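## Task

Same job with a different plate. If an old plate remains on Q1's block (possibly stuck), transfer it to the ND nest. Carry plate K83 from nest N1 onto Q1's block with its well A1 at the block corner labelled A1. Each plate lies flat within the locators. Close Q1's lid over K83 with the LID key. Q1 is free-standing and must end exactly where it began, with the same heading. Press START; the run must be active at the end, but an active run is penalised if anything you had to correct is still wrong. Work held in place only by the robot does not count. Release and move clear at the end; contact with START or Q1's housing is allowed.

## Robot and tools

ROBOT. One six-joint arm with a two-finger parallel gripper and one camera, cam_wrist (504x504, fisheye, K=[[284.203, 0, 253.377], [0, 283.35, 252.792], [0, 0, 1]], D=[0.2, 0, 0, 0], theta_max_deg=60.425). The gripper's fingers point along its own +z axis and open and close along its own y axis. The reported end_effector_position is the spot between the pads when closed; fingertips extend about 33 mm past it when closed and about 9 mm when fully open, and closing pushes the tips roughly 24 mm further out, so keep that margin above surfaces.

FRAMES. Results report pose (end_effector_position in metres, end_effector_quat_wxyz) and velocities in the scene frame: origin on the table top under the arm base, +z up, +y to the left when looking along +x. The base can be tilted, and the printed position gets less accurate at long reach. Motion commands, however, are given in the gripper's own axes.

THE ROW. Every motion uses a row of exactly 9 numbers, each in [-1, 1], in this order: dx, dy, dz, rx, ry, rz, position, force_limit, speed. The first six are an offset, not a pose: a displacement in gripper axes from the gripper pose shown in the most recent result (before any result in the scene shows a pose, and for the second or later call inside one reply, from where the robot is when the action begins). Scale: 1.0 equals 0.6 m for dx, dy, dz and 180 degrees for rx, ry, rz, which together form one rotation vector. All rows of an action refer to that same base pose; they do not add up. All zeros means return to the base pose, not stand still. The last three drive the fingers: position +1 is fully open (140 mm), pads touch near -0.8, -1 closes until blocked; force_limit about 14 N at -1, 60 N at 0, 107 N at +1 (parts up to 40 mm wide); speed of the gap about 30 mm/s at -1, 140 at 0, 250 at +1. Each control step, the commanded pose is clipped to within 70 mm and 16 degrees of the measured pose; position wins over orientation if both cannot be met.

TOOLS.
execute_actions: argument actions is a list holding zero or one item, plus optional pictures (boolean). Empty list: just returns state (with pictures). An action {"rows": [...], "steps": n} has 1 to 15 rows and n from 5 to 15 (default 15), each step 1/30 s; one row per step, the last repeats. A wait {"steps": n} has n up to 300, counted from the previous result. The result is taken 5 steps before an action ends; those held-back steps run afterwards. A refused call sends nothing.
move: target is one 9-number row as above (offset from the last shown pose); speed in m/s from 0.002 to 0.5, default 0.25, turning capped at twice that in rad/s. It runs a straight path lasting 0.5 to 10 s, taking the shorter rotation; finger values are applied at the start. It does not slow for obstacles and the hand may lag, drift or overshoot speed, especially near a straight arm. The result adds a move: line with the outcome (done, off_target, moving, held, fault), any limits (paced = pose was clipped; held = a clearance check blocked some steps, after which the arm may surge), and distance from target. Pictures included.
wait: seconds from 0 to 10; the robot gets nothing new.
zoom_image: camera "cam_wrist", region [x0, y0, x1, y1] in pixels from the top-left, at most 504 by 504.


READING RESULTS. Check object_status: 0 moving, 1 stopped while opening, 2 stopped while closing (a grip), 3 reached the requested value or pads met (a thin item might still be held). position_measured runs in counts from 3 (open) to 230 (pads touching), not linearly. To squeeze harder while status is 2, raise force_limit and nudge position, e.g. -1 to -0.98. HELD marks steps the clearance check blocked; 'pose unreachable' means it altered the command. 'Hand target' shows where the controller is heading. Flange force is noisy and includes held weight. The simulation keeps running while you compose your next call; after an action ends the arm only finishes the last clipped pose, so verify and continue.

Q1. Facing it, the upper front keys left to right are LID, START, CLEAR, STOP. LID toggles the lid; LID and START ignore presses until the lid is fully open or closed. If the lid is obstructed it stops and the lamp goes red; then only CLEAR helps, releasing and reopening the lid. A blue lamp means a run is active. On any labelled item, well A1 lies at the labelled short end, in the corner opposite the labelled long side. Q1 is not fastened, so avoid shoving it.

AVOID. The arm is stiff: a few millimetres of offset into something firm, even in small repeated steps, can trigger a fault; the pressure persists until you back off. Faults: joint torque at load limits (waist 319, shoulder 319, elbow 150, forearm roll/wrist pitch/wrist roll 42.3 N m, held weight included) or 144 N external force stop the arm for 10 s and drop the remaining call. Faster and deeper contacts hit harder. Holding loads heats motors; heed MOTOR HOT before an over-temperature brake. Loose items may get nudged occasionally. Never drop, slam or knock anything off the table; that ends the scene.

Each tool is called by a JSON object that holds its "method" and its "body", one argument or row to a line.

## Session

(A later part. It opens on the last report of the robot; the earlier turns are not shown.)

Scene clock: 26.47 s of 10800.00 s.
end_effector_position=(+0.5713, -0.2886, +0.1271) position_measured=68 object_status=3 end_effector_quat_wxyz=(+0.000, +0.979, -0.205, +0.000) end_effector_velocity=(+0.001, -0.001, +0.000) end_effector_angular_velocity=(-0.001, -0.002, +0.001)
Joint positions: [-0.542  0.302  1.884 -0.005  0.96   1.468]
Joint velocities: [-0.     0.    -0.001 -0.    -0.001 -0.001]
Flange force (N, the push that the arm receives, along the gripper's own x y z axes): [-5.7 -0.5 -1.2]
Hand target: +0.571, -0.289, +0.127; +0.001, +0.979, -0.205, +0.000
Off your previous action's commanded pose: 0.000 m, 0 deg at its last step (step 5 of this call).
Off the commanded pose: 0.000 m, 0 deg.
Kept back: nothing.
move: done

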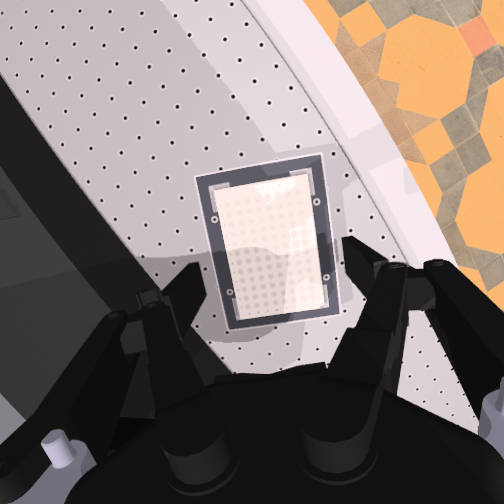

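{"method": "move", "body": {
  "target": [0, 0, -0.238, 0, 0, 0, 0.48, 0, 0],
  "speed": 0.35
}}

{"method": "move", "body": {
  "target": [-0.4245, -0.8558, 0, 0, 0, 0.697, 0.48, 0, 0],
  "speed": 0.45
}}

{"method": "move", "body": {
  "target": [0, 0, 0.22, 0, 0, 0, 0.48, 0, 0],
  "speed": 0.25
}}

{"method": "zoom_image", "body": {
  "camera": "cam_wrist",
  "region": [150, 130, 370, 350]
}}

Scene clock: 27.90 s of 10800.00 s.
end_effector_position=(+0.5711, -0.2885, +0.2698) position_measured=68 object_status=3 end_effector_quat_wxyz=(+0.001, +0.979, -0.206, +0.000) end_effector_velocity=(-0.000, -0.001, +0.001) end_effector_angular_velocity=(-0.002, +0.000, +0.001)
Joint positions: [-0.541  0.192  1.738 -0.004  1.216  1.468]
Joint velocities: [-0.001 -0.001 -0.001 -0.002  0.001 -0.001]
Flange force (N, the push that the arm receives, along the gripper's own x y z axes): [-5.8 1.1 -1.3]
Hand target: +0.571, -0.289, +0.270; +0.001, +0.979, -0.206, +0.000
Off the commanded pose: 0.000 m, 0 deg.
Kept back: nothing.
move: done

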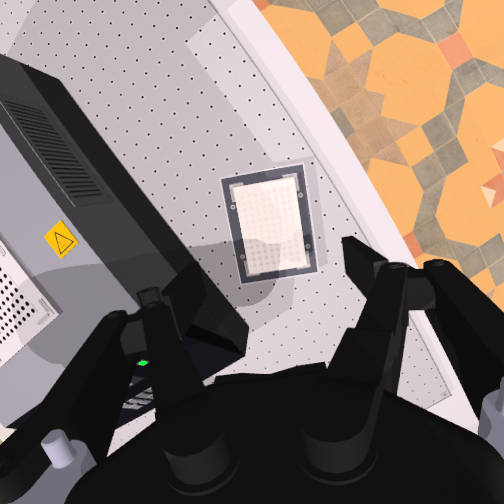

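Scene clock: 30.80 s of 10800.00 s.
end_effector_position=(+0.5457, +0.2844, +0.2696) position_measured=68 object_status=3 end_effector_quat_wxyz=(+0.001, -0.266, +0.964, -0.001) end_effector_velocity=(-0.000, -0.001, -0.000) end_effector_angular_velocity=(-0.003, +0.002, +0.001)
Joint positions: [ 0.401  0.155  1.783 -0.001  1.208  4.599]
Joint velocities: [ 0.     0.001 -0.    -0.002  0.002 -0.   ]
Flange force (N, the push that the arm receives, along the gripper's own x y z axes): [6.3 -1.0 -0.2]
Hand target: +0.546, +0.284, +0.270; +0.001, -0.266, +0.964, -0.001
Off the commanded pose: 0.001 m, 0 deg.
Kept back: nothing.
move: done

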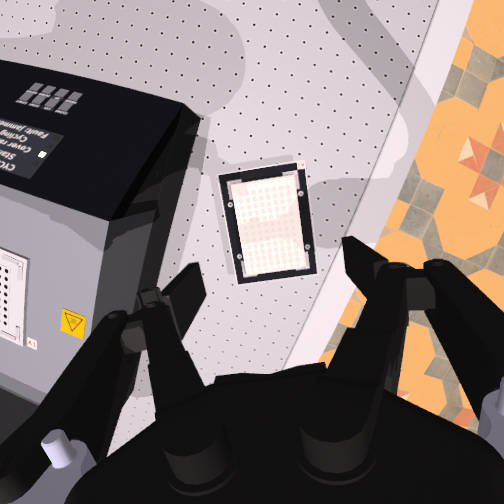

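Scene clock: 31.70 s of 10800.00 s.
end_effector_position=(+0.5459, +0.2843, +0.1376) position_measured=68 object_status=3 end_effector_quat_wxyz=(+0.001, -0.266, +0.964, -0.001) end_effector_velocity=(-0.000, -0.000, -0.001) end_effector_angular_velocity=(+0.000, +0.001, -0.001)
Joint positions: [ 0.401  0.258  1.922 -0.001  0.967  4.599]
Joint velocities: [-0.     0.001  0.001  0.001 -0.001  0.   ]
Flange force (N, the push that the arm receives, along the gripper's own x y z axes): [7.4 -0.3 -2.1]
Hand target: +0.546, +0.284, +0.138; +0.001, -0.266, +0.964, -0.001
Off the commanded pose: 0.000 m, 0 deg.
Kept back: nothing.
move: done

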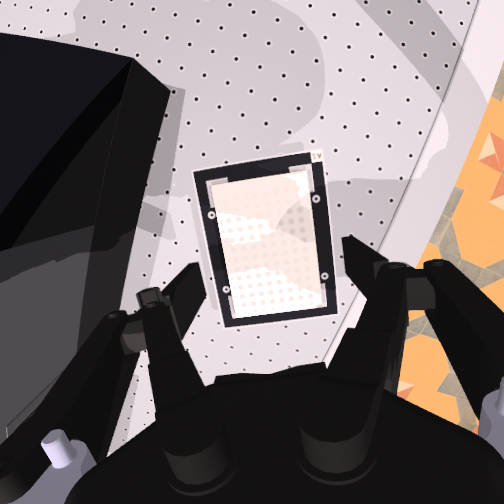

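Region (150, 130, 370, 350) of cam_wrist's 504x504 image, scaled by 2.291, with more detail than that image has.

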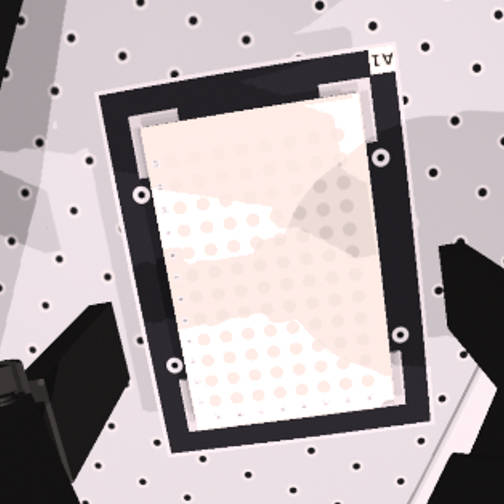

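{"method": "move", "body": {
  "target": [0.007, -0.0023, 0.0627, 0, 0, 0.005, 0.48, 0, 0],
  "speed": 0.08
}}

{"method": "zoom_image", "body": {
  "camera": "cam_wrist",
  "region": [150, 130, 370, 350]
}}

Scene clock: 32.77 s of 10800.00 s.
end_effector_position=(+0.5431, +0.2810, +0.1000) position_measured=68 object_status=3 end_effector_quat_wxyz=(+0.001, -0.258, +0.966, -0.001) end_effector_velocity=(-0.000, -0.001, -0.000) end_effector_angular_velocity=(-0.000, +0.001, -0.001)
Joint positions: [ 0.398  0.291  1.96  -0.     0.895  4.611]
Joint velocities: [-0.001  0.     0.     0.001  0.001 -0.   ]
Flange force (N, the push that the arm receives, along the gripper's own x y z axes): [6.7 -0.3 -2.7]
Hand target: +0.543, +0.281, +0.100; +0.001, -0.258, +0.966, -0.001
Off the commanded pose: 0.000 m, 0 deg.
Kept back: nothing.
move: done

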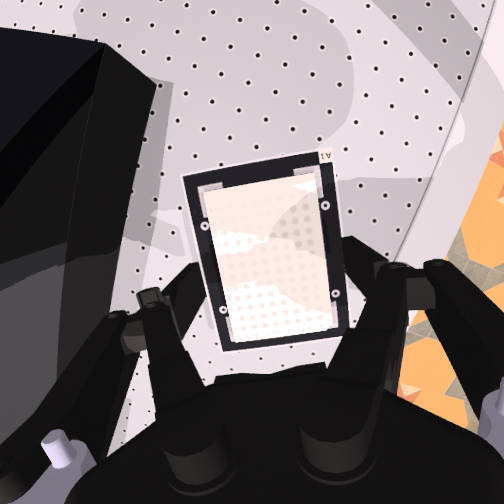

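Region (150, 130, 370, 350) of cam_wrist's 504x504 image, scaled by 2.291, with more detail than that image has.

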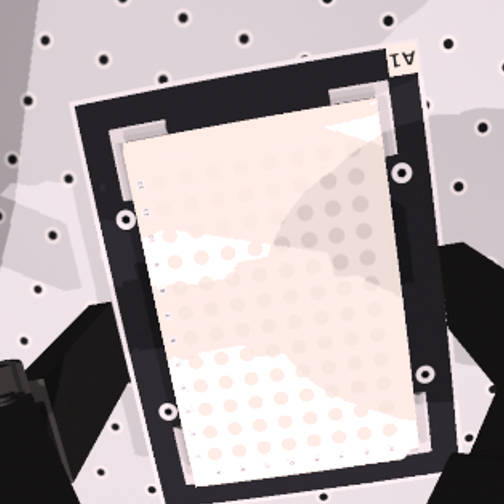

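{"method": "move", "body": {
  "target": [0, 0, 0.029, 0, 0, 0, 0.48, 0, 0],
  "speed": 0.04
}}

{"method": "move", "body": {
  "target": [0, 0, -0.0008, 0, 0, 0, -1, 0, -0.7],
  "speed": 0.02
}}

{"method": "move", "body": {
  "target": [0, 0, -0.03, 0, 0, 0, -1, 0, -0.7],
  "speed": 0.04
}}

Scene clock: 33.70 s of 10800.00 s.
end_effector_position=(+0.5431, +0.2810, +0.0826) position_measured=68 object_status=3 end_effector_quat_wxyz=(+0.001, -0.258, +0.966, -0.001) end_effector_velocity=(+0.001, -0.001, -0.000) end_effector_angular_velocity=(+0.000, +0.001, +0.000)
Joint positions: [ 0.398  0.31   1.973 -0.     0.863  4.611]
Joint velocities: [-0.001  0.001 -0.     0.001  0.    -0.002]
Flange force (N, the push that the arm receives, along the gripper's own x y z axes): [7.8 0.1 -2.9]
Hand target: +0.543, +0.281, +0.083; +0.001, -0.258, +0.966, -0.001
Off the commanded pose: 0.000 m, 0 deg.
Kept back: nothing.
move: done

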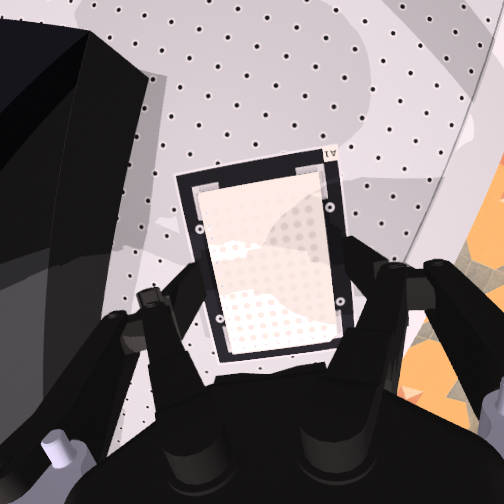

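Scene clock: 34.40 s of 10800.00 s.
end_effector_position=(+0.5431, +0.2810, +0.0831) position_measured=110 object_status=2 end_effector_quat_wxyz=(+0.001, -0.258, +0.966, -0.001) end_effector_velocity=(-0.000, +0.001, +0.000) end_effector_angular_velocity=(+0.000, -0.000, +0.001)
Joint positions: [ 0.398  0.31   1.973 -0.     0.864  4.611]
Joint velocities: [ 0.002 -0.    -0.     0.    -0.     0.   ]
Flange force (N, the push that the arm receives, along the gripper's own x y z axes): [12.5 -0.8 -19.5]
Hand target: +0.543, +0.281, +0.083; +0.001, -0.258, +0.966, -0.001
Off the commanded pose: 0.000 m, 0 deg.
Kept back: nothing.
move: done

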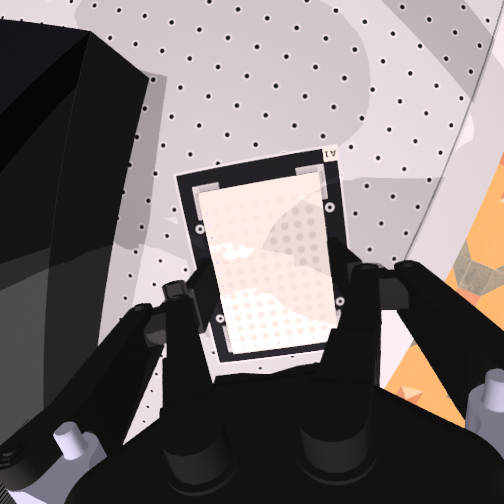

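Scene clock: 35.10 s of 10800.00 s.
end_effector_position=(+0.5430, +0.2810, +0.1011) position_measured=110 object_status=2 end_effector_quat_wxyz=(+0.001, -0.258, +0.966, -0.001) end_effector_velocity=(+0.000, +0.001, +0.000) end_effector_angular_velocity=(+0.001, -0.000, +0.001)
Joint positions: [ 0.398  0.29   1.959 -0.     0.897  4.611]
Joint velocities: [ 0.001  0.    -0.001  0.001 -0.001 -0.001]
Flange force (N, the push that the arm receives, along the gripper's own x y z axes): [6.4 -1.4 -1.5]
Hand target: +0.543, +0.281, +0.101; +0.001, -0.258, +0.966, -0.001
Off the commanded pose: 0.000 m, 0 deg.
Kept back: nothing.
move: done

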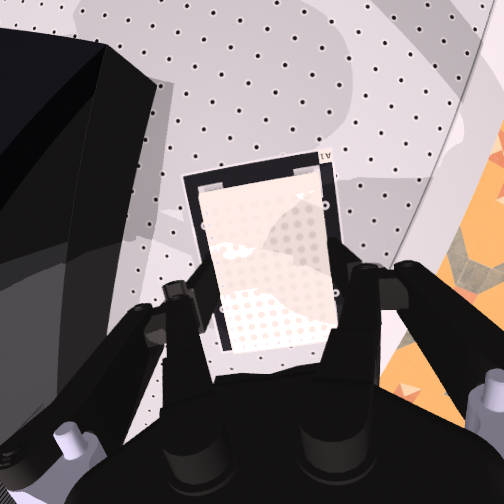

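{"method": "move", "body": {
  "target": [0, 0, -0.323, 0, 0, 0, -1, 0, -0.7],
  "speed": 0.22
}}

{"method": "move", "body": {
  "target": [0.0315, -0.5368, 0, 0, 0, -0.3483, -1, 0, -0.7],
  "speed": 0.28
}}

{"method": "move", "body": {
  "target": [0, 0, 0.052, 0, 0, 0, -1, 0, -0.7],
  "speed": 0.08
}}

{"method": "zoom_image", "body": {
  "camera": "cam_wrist",
  "region": [150, 130, 370, 260]
}}

Scene clock: 36.60 s of 10800.00 s.
end_effector_position=(+0.5428, +0.2810, +0.2949) position_measured=110 object_status=2 end_effector_quat_wxyz=(+0.001, -0.258, +0.966, -0.001) end_effector_velocity=(-0.000, -0.000, -0.001) end_effector_angular_velocity=(-0.000, +0.002, -0.001)
Joint positions: [ 0.398  0.134  1.759 -0.001  1.253  4.611]
Joint velocities: [-0.001  0.001  0.     0.001  0.001 -0.001]
Flange force (N, the push that the arm receives, along the gripper's own x y z axes): [7.6 -1.3 1.6]
Hand target: +0.543, +0.281, +0.295; +0.001, -0.258, +0.966, -0.001
Off the commanded pose: 0.000 m, 0 deg.
Kept back: nothing.
move: done

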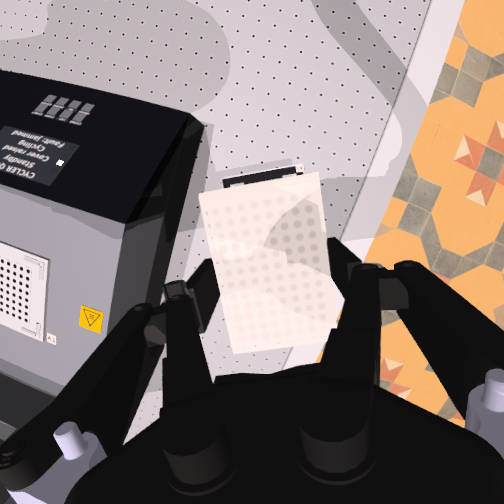

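Scene clock: 38.90 s of 10800.00 s.
end_effector_position=(+0.6864, -0.0080, +0.2952) position_measured=110 object_status=2 end_effector_quat_wxyz=(+0.000, +0.723, -0.691, +0.001) end_effector_velocity=(+0.000, -0.000, -0.000) end_effector_angular_velocity=(+0.001, +0.001, -0.000)
Joint positions: [-0.083  0.251  1.617 -0.003  1.278  3.037]
Joint velocities: [-0.001  0.    -0.     0.001  0.    -0.001]
Flange force (N, the push that the arm receives, along the gripper's own x y z axes): [0.2 10.6 -0.2]
Hand target: +0.686, -0.008, +0.295; +0.000, +0.723, -0.691, +0.001
Off the commanded pose: 0.001 m, 0 deg.
Kept back: nothing.
move: done

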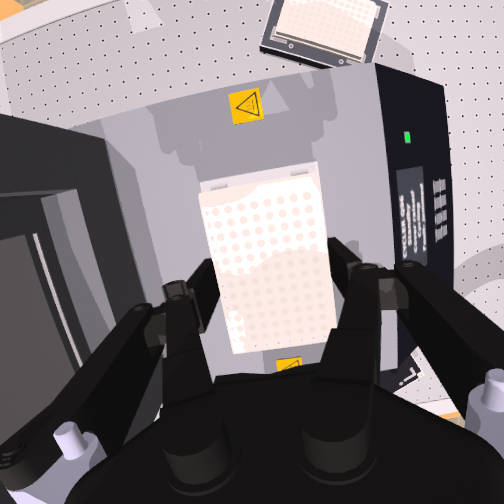

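Scene clock: 39.63 s of 10800.00 s.
end_effector_position=(+0.6864, -0.0080, +0.2640) position_measured=110 object_status=2 end_effector_quat_wxyz=(+0.000, +0.723, -0.691, +0.001) end_effector_velocity=(-0.000, +0.000, -0.001) end_effector_angular_velocity=(+0.001, +0.001, +0.002)
Joint positions: [-0.083  0.267  1.655 -0.003  1.224  3.037]
Joint velocities: [ 0.     0.     0.001  0.001 -0.    -0.002]
Flange force (N, the push that the arm receives, along the gripper's own x y z axes): [1.2 8.8 0.6]
Hand target: +0.686, -0.008, +0.264; +0.000, +0.723, -0.691, +0.001
Off the commanded pose: 0.000 m, 0 deg.
Kept back: nothing.
move: done

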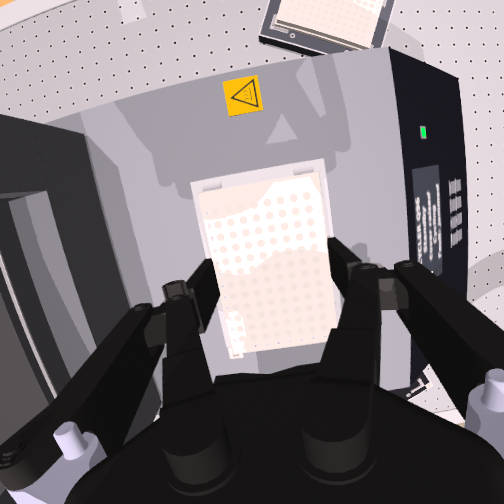

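Region (150, 130, 370, 260) of cam_wrist's 504x504 image, scaled by 2.291, with more detail than that image has; it fills the top 298 rows of this view, and the rest is white.

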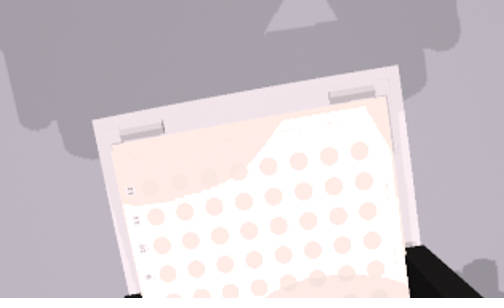

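{"method": "move", "body": {
  "target": [0, -0.0016, 0.016, 0, 0, 0, -1, 0, -0.7],
  "speed": 0.025
}}

{"method": "zoom_image", "body": {
  "camera": "cam_wrist",
  "region": [150, 130, 370, 260]
}}

{"method": "execute_actions", "body": {
  "actions": [
    {"rows": [[0, 0, 0.002, 0, 0, 0, -1, 0, -0.7]], "steps": 11}
  ]
}}

{"method": "execute_actions", "body": {
  "actions": [
    {"rows": [[0, 0, 0.002, 0, 0, 0, -1, 0, -0.7]], "steps": 11}
  ]
}}

Scene clock: 40.67 s of 10800.00 s.
end_effector_position=(+0.6874, -0.0080, +0.2544) position_measured=110 object_status=2 end_effector_quat_wxyz=(+0.000, +0.723, -0.691, +0.001) end_effector_velocity=(+0.000, +0.001, -0.000) end_effector_angular_velocity=(+0.001, -0.001, -0.001)
Joint positions: [-0.083  0.274  1.664 -0.003  1.208  3.037]
Joint velocities: [ 0.     0.     0.     0.001 -0.001  0.001]
Flange force (N, the push that the arm receives, along the gripper's own x y z axes): [1.6 10.7 0.7]
Hand target: +0.687, -0.008, +0.254; +0.000, +0.723, -0.691, +0.001
Off the commanded pose: 0.000 m, 0 deg.
Kept back: nothing.
move: done

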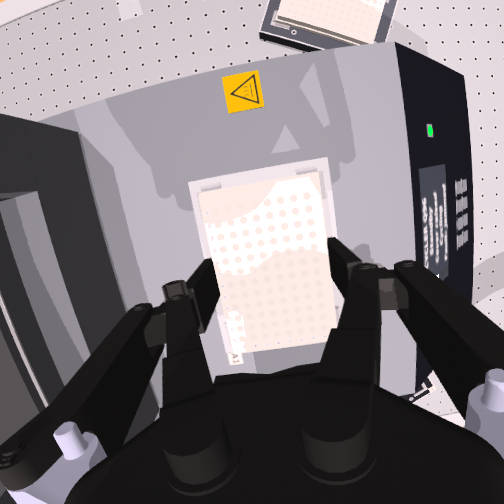

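Region (150, 130, 370, 260) of cam_wrist's 504x504 image, scaled by 2.291, with more detail than that image has; it fills the top 298 rows of this view, and the rest is white.

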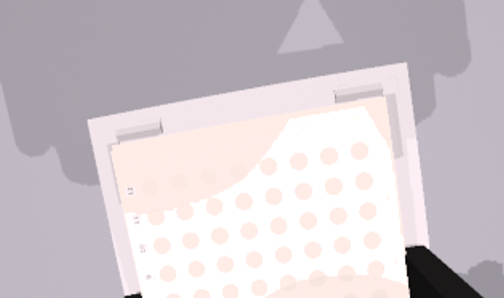

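Scene clock: 40.87 s of 10800.00 s.
end_effector_position=(+0.6874, -0.0080, +0.2532) position_measured=110 object_status=2 end_effector_quat_wxyz=(+0.000, +0.723, -0.691, +0.001) end_effector_velocity=(-0.000, +0.001, +0.001) end_effector_angular_velocity=(+0.001, -0.001, -0.002)
Joint positions: [-0.083  0.275  1.666 -0.003  1.206  3.037]
Joint velocities: [ 0.    -0.001  0.     0.002 -0.     0.001]
Flange force (N, the push that the arm receives, along the gripper's own x y z axes): [-0.5 9.0 0.0]
Steps of this call (steps 1 to 6: the first 6 steps of this action). Readings (end_effector_position | what the end effector reports):
1: (+0.6874, -0.0080, +0.2543) | position_measured=110 object_status=2
2: (+0.6874, -0.0080, +0.2537) | position_measured=110 object_status=2
4: (+0.6874, -0.0080, +0.2533) | position_measured=110 object_status=2
6: the state above

Scene clock: 41.23 s of 10800.00 s.
end_effector_position=(+0.6874, -0.0080, +0.2520) position_measured=110 object_status=2 end_effector_quat_wxyz=(+0.000, +0.723, -0.691, +0.001) end_effector_velocity=(+0.001, -0.001, -0.001) end_effector_angular_velocity=(-0.001, -0.001, +0.000)
Joint positions: [-0.083  0.275  1.667 -0.003  1.204  3.037]
Joint velocities: [-0.001  0.001  0.    -0.001 -0.003 -0.   ]
Flange force (N, the push that the arm receives, along the gripper's own x y z axes): [3.0 7.6 0.6]
Off your previous action's commanded pose: 0.000 m, 0 deg at its last step (step 5 of this call).
Steps of this call (steps 1 to 5: the last 5 steps of your previous action; steps 6 to 11: the first 6 steps of this action, its rows measured from where the robot was after step 5). Readings (end_effector_position | what the end effector reports):
5: (+0.6874, -0.0080, +0.2532) | position_measured=110 object_status=2
6: (+0.6874, -0.0080, +0.2531) | position_measured=110 object_status=2
7: (+0.6874, -0.0080, +0.2525) | position_measured=110 object_status=2
9: (+0.6874, -0.0080, +0.2521) | position_measured=110 object_status=2
11: the state above

{"method": "execute_actions", "body": {
  "actions": [
    {"rows": [[0, 0, 0.0015, 0, 0, 0, -1, 0, -0.7]], "steps": 11}
  ]
}}

Scene clock: 41.60 s of 10800.00 s.
end_effector_position=(+0.6874, -0.0080, +0.2511) position_measured=110 object_status=2 end_effector_quat_wxyz=(+0.000, +0.723, -0.691, +0.001) end_effector_velocity=(-0.000, +0.001, +0.000) end_effector_angular_velocity=(+0.000, -0.000, +0.002)
Joint positions: [-0.083  0.276  1.668 -0.003  1.202  3.037]
Joint velocities: [ 0.001 -0.    -0.     0.     0.    -0.001]
Flange force (N, the push that the arm receives, along the gripper's own x y z axes): [0.6 6.9 0.7]
Off your previous action's commanded pose: 0.000 m, 0 deg at its last step (step 5 of this call).
Steps of this call (steps 1 to 5: the last 5 steps of your previous action; steps 6 to 11: the first 6 steps of this action). Readings (end_effector_position | what the end effector reports):
6: (+0.6874, -0.0080, +0.2519) | position_measured=110 object_status=2
7: (+0.6874, -0.0080, +0.2515) | position_measured=110 object_status=2
9: (+0.6874, -0.0080, +0.2512) | position_measured=110 object_status=2
11: the state above

{"method": "execute_actions", "body": {
  "actions": [
    {"rows": [[0, 0, 0.0013, 0, 0, 0, -1, 0, -0.7]], "steps": 11}
  ]
}}

Scene clock: 41.97 s of 10800.00 s.
end_effector_position=(+0.6874, -0.0080, +0.2504) position_measured=110 object_status=2 end_effector_quat_wxyz=(+0.000, +0.723, -0.691, +0.001) end_effector_velocity=(-0.000, +0.000, -0.001) end_effector_angular_velocity=(+0.002, +0.001, -0.001)
Joint positions: [-0.083  0.276  1.669 -0.003  1.201  3.037]
Joint velocities: [-0.001  0.001  0.001  0.002 -0.    -0.001]
Flange force (N, the push that the arm receives, along the gripper's own x y z axes): [-0.3 6.4 1.0]
Off your previous action's commanded pose: 0.000 m, 0 deg at its last step (step 5 of this call).
Steps of this call (steps 1 to 5: the last 5 steps of your previous action; steps 6 to 11: the first 6 steps of this action). Readings (end_effector_position | what the end effector reports):
6: (+0.6874, -0.0080, +0.2511) | position_measured=110 object_status=2
7: (+0.6874, -0.0080, +0.2507) | position_measured=110 object_status=2
9: (+0.6874, -0.0080, +0.2504) | position_measured=110 object_status=2
11: the state above

{"method": "execute_actions", "body": {
  "actions": [
    {"rows": [[0, 0, 0.0013, 0, 0, 0, -1, 0, -0.7]], "steps": 11}
  ]
}}

Scene clock: 42.33 s of 10800.00 s.
end_effector_position=(+0.6875, -0.0080, +0.2498) position_measured=110 object_status=2 end_effector_quat_wxyz=(+0.000, +0.723, -0.691, +0.001) end_effector_velocity=(+0.001, +0.000, -0.000) end_effector_angular_velocity=(-0.001, -0.001, +0.001)
Joint positions: [-0.083  0.277  1.67  -0.003  1.2    3.037]
Joint velocities: [ 0.     0.    -0.    -0.001 -0.001 -0.001]
Flange force (N, the push that the arm receives, along the gripper's own x y z axes): [-0.1 15.0 -32.0]
Off your previous action's commanded pose: 0.000 m, 0 deg at its last step (step 5 of this call).
Steps of this call (steps 1 to 5: the last 5 steps of your previous action; steps 6 to 11: the first 6 steps of this action). Readings (end_effector_position | what the end effector reports):
6: (+0.6874, -0.0080, +0.2503) | position_measured=110 object_status=2
7: (+0.6874, -0.0080, +0.2500) | position_measured=110 object_status=2
9: (+0.6875, -0.0080, +0.2499) | position_measured=110 object_status=2
11: the state above

{"method": "execute_actions", "body": {
  "actions": [
    {"rows": [[0, 0, -0.001, 0, 0, 0, 0.48, 0, -0.5]], "steps": 15}
  ]
}}

{"method": "move", "body": {
  "target": [0, 0, -0.1, 0, 0, 0, 0.48, 0, 0],
  "speed": 0.15
}}

{"method": "zoom_image", "body": {
  "camera": "cam_wrist",
  "region": [150, 130, 370, 350]
}}

Scene clock: 42.83 s of 10800.00 s.
end_effector_position=(+0.6874, -0.0080, +0.2503) position_measured=70 object_status=0 end_effector_quat_wxyz=(+0.000, +0.723, -0.691, +0.001) end_effector_velocity=(+0.001, -0.001, +0.002) end_effector_angular_velocity=(-0.001, -0.005, +0.001)
Joint positions: [-0.083  0.276  1.669 -0.003  1.201  3.037]
Joint velocities: [-0.001 -0.001 -0.001 -0.001 -0.002 -0.001]
Flange force (N, the push that the arm receives, along the gripper's own x y z axes): [0.2 9.1 -0.9]
Off your previous action's commanded pose: 0.000 m, 0 deg at its last step (step 5 of this call).
Steps of this call (steps 1 to 5: the last 5 steps of your previous action; steps 6 to 15: the first 10 steps of this action). Readings (end_effector_position | what the end effector reports):
6: (+0.6875, -0.0080, +0.2497) | position_measured=110 object_status=0
7: (+0.6874, -0.0080, +0.2497) | position_measured=110 object_status=0
9: (+0.6873, -0.0080, +0.2498) | position_measured=98 object_status=0
13: (+0.6874, -0.0080, +0.2502) | position_measured=79 object_status=0
15: the state above

Scene clock: 43.80 s of 10800.00 s.
end_effector_position=(+0.6873, -0.0080, +0.3104) position_measured=68 object_status=3 end_effector_quat_wxyz=(+0.000, +0.723, -0.691, +0.001) end_effector_velocity=(+0.000, -0.001, +0.001) end_effector_angular_velocity=(-0.001, -0.001, -0.002)
Joint positions: [-0.083  0.246  1.595 -0.003  1.305  3.037]
Joint velocities: [-0.002 -0.001 -0.001 -0.001  0.001  0.   ]
Flange force (N, the push that the arm receives, along the gripper's own x y z axes): [0.0 7.5 1.0]
Hand target: +0.687, -0.008, +0.310; +0.000, +0.723, -0.691, +0.001
Off your previous action's commanded pose: 0.000 m, 0 deg at its last step (step 5 of this call).
Off the commanded pose: 0.000 m, 0 deg.
Kept back: nothing.
move: done

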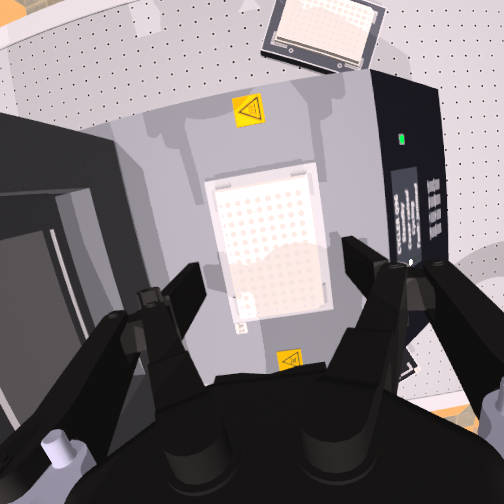

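Region (150, 130, 370, 350) of cam_wrist's 504x504 image, scaled by 2.291, with more detail than that image has.

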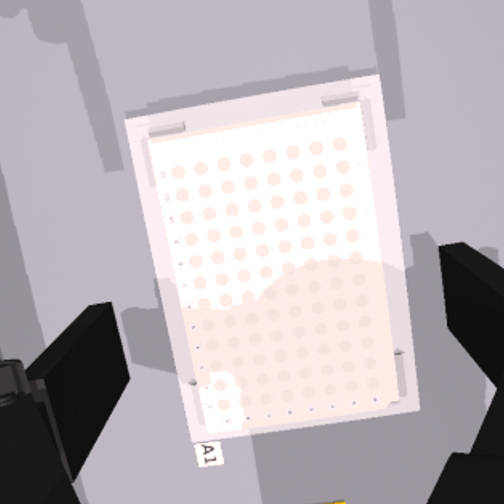

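{"method": "move", "body": {
  "target": [-0.023, 0.3867, 0.017, 0, 0, -0.5, -1, 0, 0],
  "speed": 0.4
}}

{"method": "move", "body": {
  "target": [0.0025, 0.0003, 0.2, 0, 0.111, 0, -1, 0, 0],
  "speed": 0.2
}}

{"method": "zoom_image", "body": {
  "camera": "cam_wrist",
  "region": [190, 150, 370, 300]
}}

Scene clock: 46.53 s of 10800.00 s.
end_effector_position=(+0.4550, -0.0045, +0.3000) position_measured=233 object_status=3 end_effector_quat_wxyz=(+0.001, +1.000, +0.023, +0.001) end_effector_velocity=(-0.001, +0.000, -0.000) end_effector_angular_velocity=(+0.000, +0.002, +0.001)
Joint positions: [-0.106 -0.121  2.006 -0.003  1.262  1.443]
Joint velocities: [ 0.     0.     0.     0.     0.001 -0.001]
Flange force (N, the push that the arm receives, along the gripper's own x y z axes): [-5.2 -1.3 1.1]
Hand target: +0.455, -0.004, +0.300; +0.001, +1.000, +0.023, +0.001
Off the commanded pose: 0.000 m, 0 deg.
Kept back: nothing.
move: done

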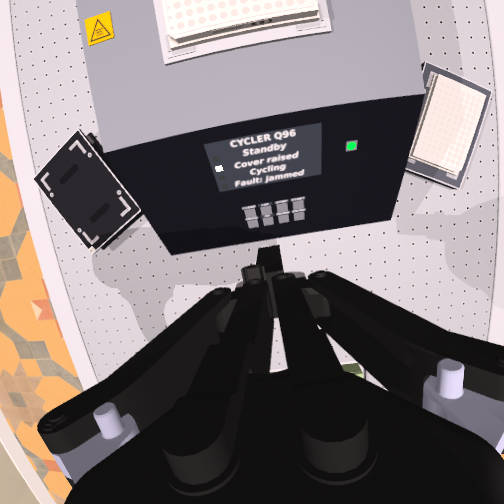

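Scene clock: 47.77 s of 10800.00 s.
end_effector_position=(+0.4567, -0.0045, +0.1800) position_measured=233 object_status=3 end_effector_quat_wxyz=(-0.003, +0.984, +0.023, +0.174) end_effector_velocity=(-0.000, -0.000, -0.001) end_effector_angular_velocity=(-0.002, +0.001, +0.002)
Joint positions: [-0.149 -0.204  2.349  0.091  0.659  1.336]
Joint velocities: [ 0.     0.001  0.001 -0.002 -0.002 -0.   ]
Flange force (N, the push that the arm receives, along the gripper's own x y z axes): [-5.4 1.1 -0.9]
Hand target: +0.457, -0.004, +0.180; -0.003, +0.984, +0.023, +0.174
Off the commanded pose: 0.000 m, 0 deg.
Kept back: nothing.
move: done

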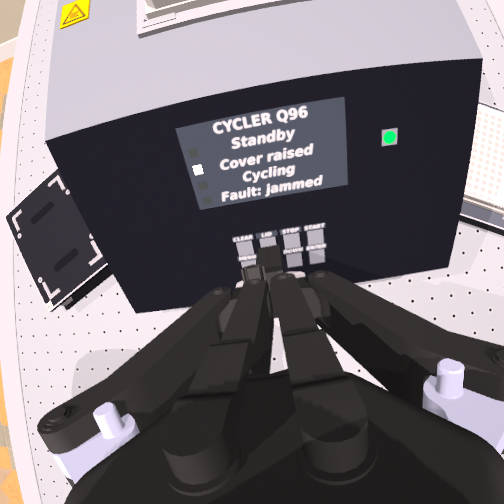

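Region (190, 150, 370, 300) of cam_wrist's 504x504 image, scaled by 2.800, with more detail than that image has.

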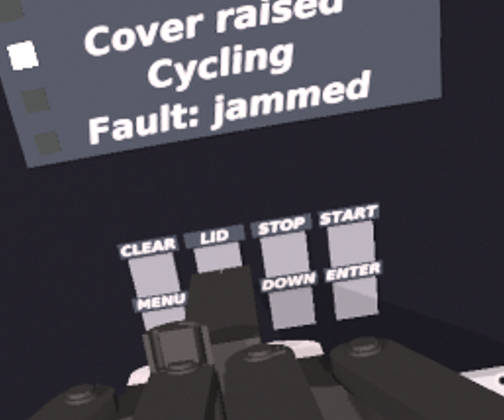

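{"method": "move", "body": {
  "target": [0, 0, 0.0215, 0, 0, 0, -1, 0, 0],
  "speed": 0.03
}}

{"method": "execute_actions", "body": {
  "actions": [
    {"rows": [[0, 0, 0.002, 0, 0, 0, -1, 0, 0]], "steps": 11}
  ]
}}

{"method": "execute_actions", "body": {
  "actions": [
    {"rows": [[0, 0, 0.0012, 0, 0, 0, -1, 0, 0]], "steps": 11}
  ],
  "pictures": true
}}

Scene clock: 48.70 s of 10800.00 s.
end_effector_position=(+0.4611, -0.0043, +0.1679) position_measured=233 object_status=3 end_effector_quat_wxyz=(-0.003, +0.984, +0.023, +0.174) end_effector_velocity=(-0.000, +0.000, +0.000) end_effector_angular_velocity=(+0.000, -0.001, +0.002)
Joint positions: [-0.147 -0.18   2.357  0.094  0.627  1.334]
Joint velocities: [ 0.    -0.001  0.     0.001 -0.    -0.002]
Flange force (N, the push that the arm receives, along the gripper's own x y z axes): [-4.7 3.0 -3.0]
Hand target: +0.461, -0.004, +0.168; -0.003, +0.984, +0.023, +0.174
Off the commanded pose: 0.000 m, 0 deg.
Kept back: nothing.
move: done

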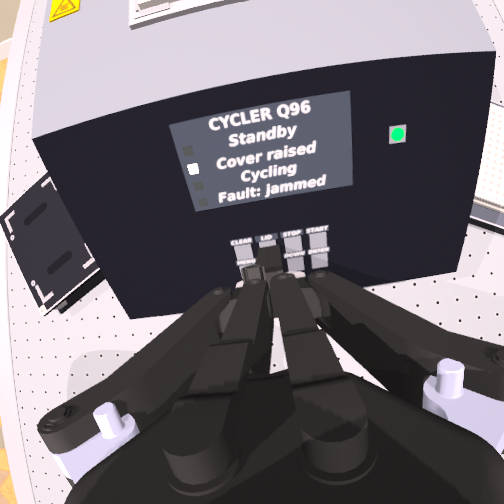

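Scene clock: 48.90 s of 10800.00 s.
end_effector_position=(+0.4616, -0.0043, +0.1668) position_measured=233 object_status=3 end_effector_quat_wxyz=(-0.003, +0.984, +0.023, +0.174) end_effector_velocity=(-0.001, +0.001, -0.001) end_effector_angular_velocity=(-0.000, +0.001, +0.002)
Joint positions: [-0.146 -0.178  2.358  0.094  0.624  1.334]
Joint velocities: [ 0.001  0.001  0.001 -0.     0.    -0.   ]
Flange force (N, the push that the arm receives, along the gripper's own x y z axes): [-1.7 0.4 -3.3]
Steps of this call (steps 1 to 6: the first 6 steps of this action). Readings (end_effector_position | what the end effector reports):
1: (+0.4612, -0.0043, +0.1678) | position_measured=233 object_status=3
2: (+0.4615, -0.0043, +0.1672) | position_measured=233 object_status=3
4: (+0.4616, -0.0043, +0.1668) | position_measured=233 object_status=3
6: the state above

Scene clock: 49.27 s of 10800.00 s.
end_effector_position=(+0.4619, -0.0043, +0.1662) position_measured=233 object_status=3 end_effector_quat_wxyz=(-0.003, +0.984, +0.023, +0.174) end_effector_velocity=(-0.000, -0.000, -0.000) end_effector_angular_velocity=(-0.001, +0.001, +0.002)
Joint positions: [-0.146 -0.177  2.358  0.094  0.622  1.334]
Joint velocities: [ 0.     0.     0.    -0.001  0.    -0.001]
Flange force (N, the push that the arm receives, along the gripper's own x y z axes): [-4.8 0.7 -26.1]
Off your previous action's commanded pose: 0.000 m, 0 deg at its last step (step 5 of this call).
Steps of this call (steps 1 to 5: the last 5 steps of your previous action; steps 6 to 11: the first 6 steps of this action, its rows measured from where the robot was after step 5). Readings (end_effector_position | what the end effector reports):
5: (+0.4616, -0.0043, +0.1668) | position_measured=233 object_status=3
6: (+0.4616, -0.0043, +0.1667) | position_measured=233 object_status=3
7: (+0.4618, -0.0043, +0.1664) | position_measured=233 object_status=3
9: (+0.4619, -0.0043, +0.1662) | position_measured=233 object_status=3
11: the state above

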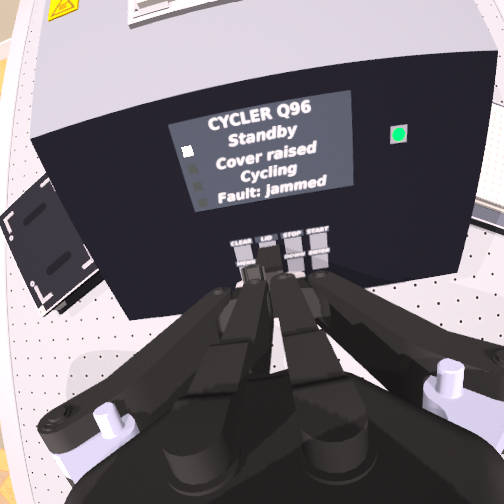

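Pressed. Back off 8 mm, shift two keys right to START.

{"method": "move", "body": {
  "target": [0, 0, -0.0135, 0, 0, 0, -1, 0, 0],
  "speed": 0.04
}}

{"method": "move", "body": {
  "target": [0, 0.065, 0, 0, 0, 0, -1, 0, 0],
  "speed": 0.05
}}

{"method": "zoom_image", "body": {
  "camera": "cam_wrist",
  "region": [150, 150, 330, 300]
}}

Scene clock: 50.20 s of 10800.00 s.
end_effector_position=(+0.4591, -0.0044, +0.1738) position_measured=233 object_status=3 end_effector_quat_wxyz=(-0.003, +0.984, +0.023, +0.174) end_effector_velocity=(+0.001, -0.000, +0.000) end_effector_angular_velocity=(+0.000, -0.001, -0.001)
Joint positions: [-0.148 -0.192  2.353  0.092  0.642  1.335]
Joint velocities: [-0.     0.    -0.001 -0.    -0.     0.002]
Flange force (N, the push that the arm receives, along the gripper's own x y z axes): [-4.6 3.3 -1.8]
Hand target: +0.459, -0.004, +0.174; -0.003, +0.984, +0.023, +0.174
Off your previous action's commanded pose: 0.000 m, 0 deg at its last step (step 5 of this call).
Off the commanded pose: 0.000 m, 0 deg.
Kept back: nothing.
move: done

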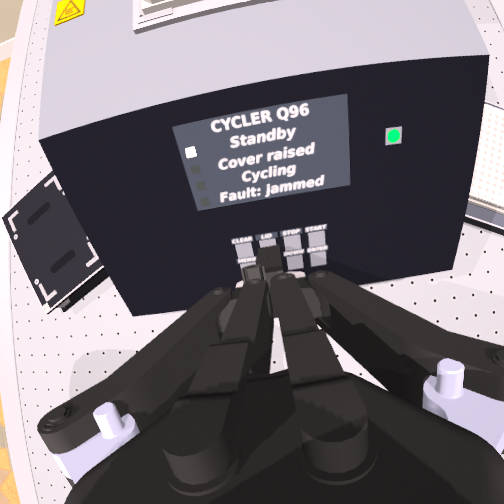

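Scene clock: 51.23 s of 10800.00 s.
end_effector_position=(+0.4608, -0.0434, +0.1738) position_measured=233 object_status=3 end_effector_quat_wxyz=(-0.003, +0.984, +0.023, +0.174) end_effector_velocity=(+0.001, -0.000, +0.001) end_effector_angular_velocity=(-0.001, -0.002, +0.001)
Joint positions: [-0.257 -0.183  2.346  0.151  0.651  1.185]
Joint velocities: [-0.     0.    -0.001  0.    -0.001 -0.002]
Flange force (N, the push that the arm receives, along the gripper's own x y z axes): [-4.4 2.0 -3.2]
Hand target: +0.461, -0.043, +0.174; -0.003, +0.984, +0.023, +0.174
Off the commanded pose: 0.000 m, 0 deg.
Kept back: nothing.
move: done

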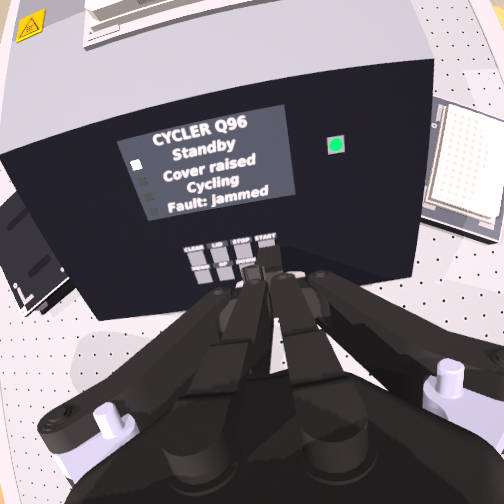

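Region (150, 150, 330, 300) of cam_wrist's 504x504 image, scaled by 2.800, with more detail than that image has.

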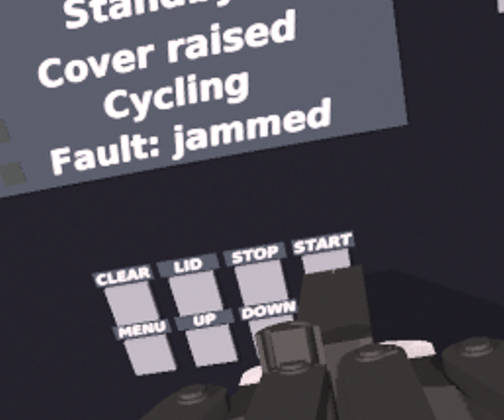

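{"method": "move", "body": {
  "target": [-0.0015, 0, 0.0075, 0, 0, 0, -1, 0, 0],
  "speed": 0.02
}}

{"method": "wait", "body": {
  "seconds": 3.0
}}

{"method": "wait", "body": {
  "seconds": 0.7
}}

Scene clock: 52.17 s of 10800.00 s.
end_effector_position=(+0.4615, -0.0433, +0.1693) position_measured=233 object_status=3 end_effector_quat_wxyz=(-0.003, +0.984, +0.023, +0.174) end_effector_velocity=(-0.000, -0.000, -0.000) end_effector_angular_velocity=(+0.001, +0.001, -0.001)
Joint positions: [-0.256 -0.176  2.351  0.153  0.64   1.183]
Joint velocities: [-0.001  0.     0.     0.     0.    -0.   ]
Flange force (N, the push that the arm receives, along the gripper's own x y z axes): [-3.9 1.2 -1.0]
Hand target: +0.461, -0.043, +0.169; -0.003, +0.984, +0.023, +0.174
Off the commanded pose: 0.000 m, 0 deg.
Kept back: nothing.
move: done

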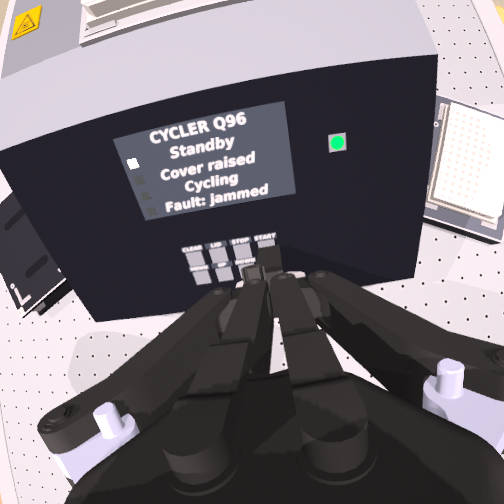

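Scene clock: 55.17 s of 10800.00 s.
end_effector_position=(+0.4615, -0.0433, +0.1693) position_measured=233 object_status=3 end_effector_quat_wxyz=(-0.003, +0.984, +0.023, +0.174) end_effector_velocity=(+0.000, -0.001, +0.000) end_effector_angular_velocity=(-0.001, -0.001, -0.001)
Joint positions: [-0.256 -0.176  2.351  0.153  0.64   1.183]
Joint velocities: [-0.002 -0.    -0.001 -0.    -0.    -0.   ]
Flange force (N, the push that the arm receives, along the gripper's own x y z axes): [-5.4 1.1 -2.1]
Hand target: +0.461, -0.043, +0.169; -0.003, +0.984, +0.023, +0.174
Off the commanded pose: 0.000 m, 0 deg.
Kept back: nothing.
Steps of this call (steps 1 to 90: nothing new was sent). Readings (end_effector_position | what the end effector reports):
1: (+0.4615, -0.0433, +0.1693) | position_measured=233 object_status=3
2: (+0.4615, -0.0433, +0.1693) | position_measured=233 object_status=3
4: (+0.4615, -0.0433, +0.1693) | position_measured=233 object_status=3
8: (+0.4615, -0.0433, +0.1693) | position_measured=233 object_status=3
90: the state above

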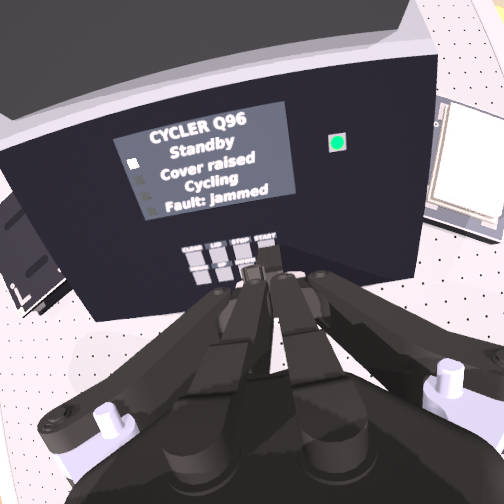

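Scene clock: 55.87 s of 10800.00 s.
end_effector_position=(+0.4615, -0.0433, +0.1693) position_measured=233 object_status=3 end_effector_quat_wxyz=(-0.003, +0.984, +0.023, +0.174) end_effector_velocity=(-0.000, +0.000, +0.000) end_effector_angular_velocity=(-0.002, +0.001, +0.004)
Joint positions: [-0.256 -0.176  2.351  0.153  0.64   1.183]
Joint velocities: [ 0.002 -0.    -0.    -0.002  0.001 -0.002]
Flange force (N, the push that the arm receives, along the gripper's own x y z axes): [-5.5 -2.1 -3.6]
Hand target: +0.461, -0.043, +0.169; -0.003, +0.984, +0.023, +0.174
Off the commanded pose: 0.000 m, 0 deg.
Kept back: nothing.
Steps of this call (steps 1 to 21: nothing new was sent). Readings (end_effector_position | what the end effector reports):
1: (+0.4615, -0.0433, +0.1693) | position_measured=233 object_status=3
2: (+0.4615, -0.0433, +0.1693) | position_measured=233 object_status=3
4: (+0.4615, -0.0433, +0.1693) | position_measured=233 object_status=3
8: (+0.4615, -0.0433, +0.1693) | position_measured=233 object_status=3
21: the state above

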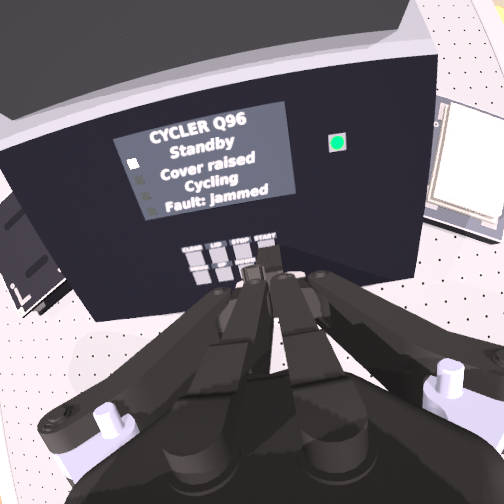

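Lid shut. Press START.

{"method": "execute_actions", "body": {
  "actions": [
    {"rows": [[0, 0, 0.003, 0, 0, 0, -1, 0, 0]], "steps": 11}
  ]
}}

{"method": "execute_actions", "body": {
  "actions": [
    {"rows": [[0, 0, 0.0018, 0, 0, 0, -1, 0, 0]], "steps": 11}
  ],
  "pictures": true
}}

Scene clock: 56.17 s of 10800.00 s.
end_effector_position=(+0.4621, -0.0433, +0.1676) position_measured=233 object_status=3 end_effector_quat_wxyz=(-0.003, +0.984, +0.023, +0.174) end_effector_velocity=(-0.000, +0.000, -0.000) end_effector_angular_velocity=(+0.001, -0.001, -0.002)
Joint positions: [-0.256 -0.172  2.352  0.154  0.635  1.183]
Joint velocities: [-0.    -0.     0.001  0.001 -0.001  0.001]
Flange force (N, the push that the arm receives, along the gripper's own x y z axes): [-3.7 -0.6 -0.4]
Steps of this call (steps 1 to 3: nothing new was sent; steps 4 to 9: the first 6 steps of this action). Readings (end_effector_position | what the end effector reports):
4: (+0.4615, -0.0433, +0.1691) | position_measured=233 object_status=3
5: (+0.4619, -0.0433, +0.1683) | position_measured=233 object_status=3
7: (+0.4620, -0.0433, +0.1676) | position_measured=233 object_status=3
9: the state above

Scene clock: 56.53 s of 10800.00 s.
end_effector_position=(+0.4625, -0.0433, +0.1666) position_measured=233 object_status=3 end_effector_quat_wxyz=(-0.003, +0.984, +0.023, +0.174) end_effector_velocity=(+0.001, +0.000, +0.000) end_effector_angular_velocity=(+0.000, -0.001, +0.000)
Joint positions: [-0.256 -0.17   2.353  0.155  0.632  1.182]
Joint velocities: [ 0.001  0.001 -0.     0.001 -0.002 -0.001]
Flange force (N, the push that the arm receives, along the gripper's own x y z axes): [-3.9 1.8 -5.4]
Off your previous action's commanded pose: 0.000 m, 0 deg at its last step (step 5 of this call).
Steps of this call (steps 1 to 5: the last 5 steps of your previous action; steps 6 to 11: the first 6 steps of this action, its rows measured from where the robot was after step 5). Readings (end_effector_position | what the end effector reports):
5: (+0.4621, -0.0433, +0.1676) | position_measured=233 object_status=3
6: (+0.4621, -0.0433, +0.1675) | position_measured=233 object_status=3
7: (+0.4624, -0.0433, +0.1669) | position_measured=233 object_status=3
9: (+0.4625, -0.0433, +0.1666) | position_measured=233 object_status=3
11: the state above

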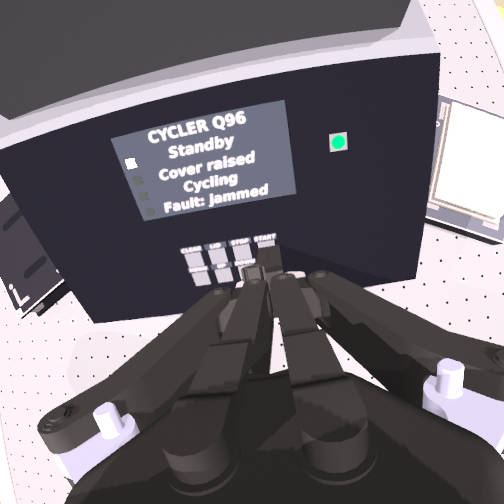

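{"method": "execute_actions", "body": {
  "actions": [
    {"rows": [[0, 0, 0.0011, 0, 0, 0, -1, 0, 0]], "steps": 11}
  ],
  "pictures": true
}}

Scene clock: 56.90 s of 10800.00 s.
end_effector_position=(+0.4627, -0.0433, +0.1660) position_measured=233 object_status=3 end_effector_quat_wxyz=(-0.003, +0.984, +0.023, +0.174) end_effector_velocity=(+0.001, -0.001, +0.001) end_effector_angular_velocity=(-0.000, -0.003, -0.001)
Joint positions: [-0.255 -0.169  2.353  0.155  0.631  1.182]
Joint velocities: [-0.001 -0.    -0.001  0.002 -0.002 -0.001]
Flange force (N, the push that the arm receives, along the gripper's own x y z axes): [-5.5 1.5 -22.4]
Off your previous action's commanded pose: 0.000 m, 0 deg at its last step (step 5 of this call).
Steps of this call (steps 1 to 5: the last 5 steps of your previous action; steps 6 to 11: the first 6 steps of this action). Readings (end_effector_position | what the end effector reports):
6: (+0.4625, -0.0433, +0.1665) | position_measured=233 object_status=3
7: (+0.4627, -0.0433, +0.1662) | position_measured=233 object_status=3
9: (+0.4627, -0.0433, +0.1660) | position_measured=233 object_status=3
11: the state above

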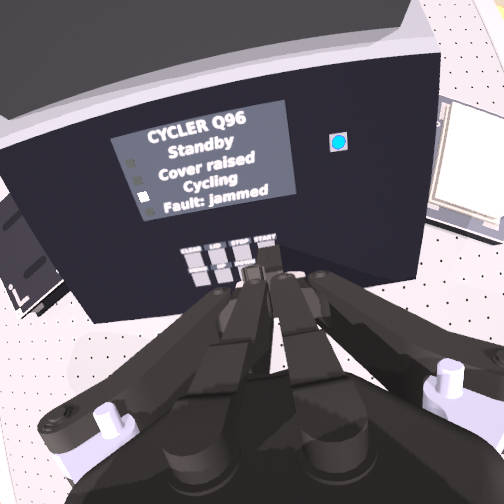

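{"method": "move", "body": {
  "target": [0, 0, -0.15, 0, 0, 0, -1, 0, 0],
  "speed": 0.2
}}

Scene clock: 57.93 s of 10800.00 s.
end_effector_position=(+0.4318, -0.0447, +0.2505) position_measured=233 object_status=3 end_effector_quat_wxyz=(-0.003, +0.984, +0.022, +0.174) end_effector_velocity=(+0.000, +0.000, +0.000) end_effector_angular_velocity=(+0.000, +0.001, +0.000)
Joint positions: [-0.281 -0.317  2.282  0.132  0.85   1.196]
Joint velocities: [ 0.     0.001 -0.001 -0.     0.001  0.   ]
Flange force (N, the push that the arm receives, along the gripper's own x y z axes): [-4.4 -0.1 0.8]
Hand target: +0.432, -0.045, +0.251; -0.003, +0.984, +0.023, +0.174
Off your previous action's commanded pose: 0.000 m, 0 deg at its last step (step 5 of this call).
Off the commanded pose: 0.000 m, 0 deg.
Kept back: nothing.
move: done

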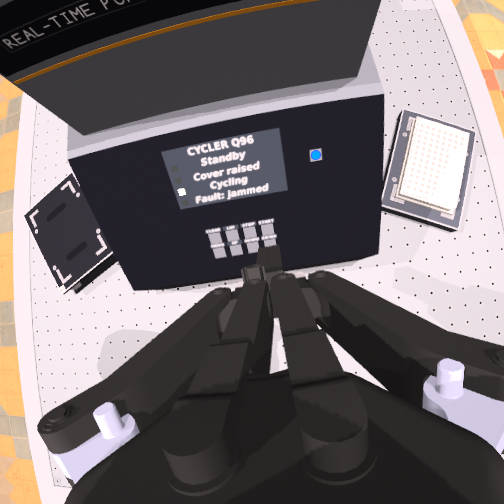

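{"method": "finished_scene", "body": {
  "scene": 2
}}

The scene is finished: the task was done.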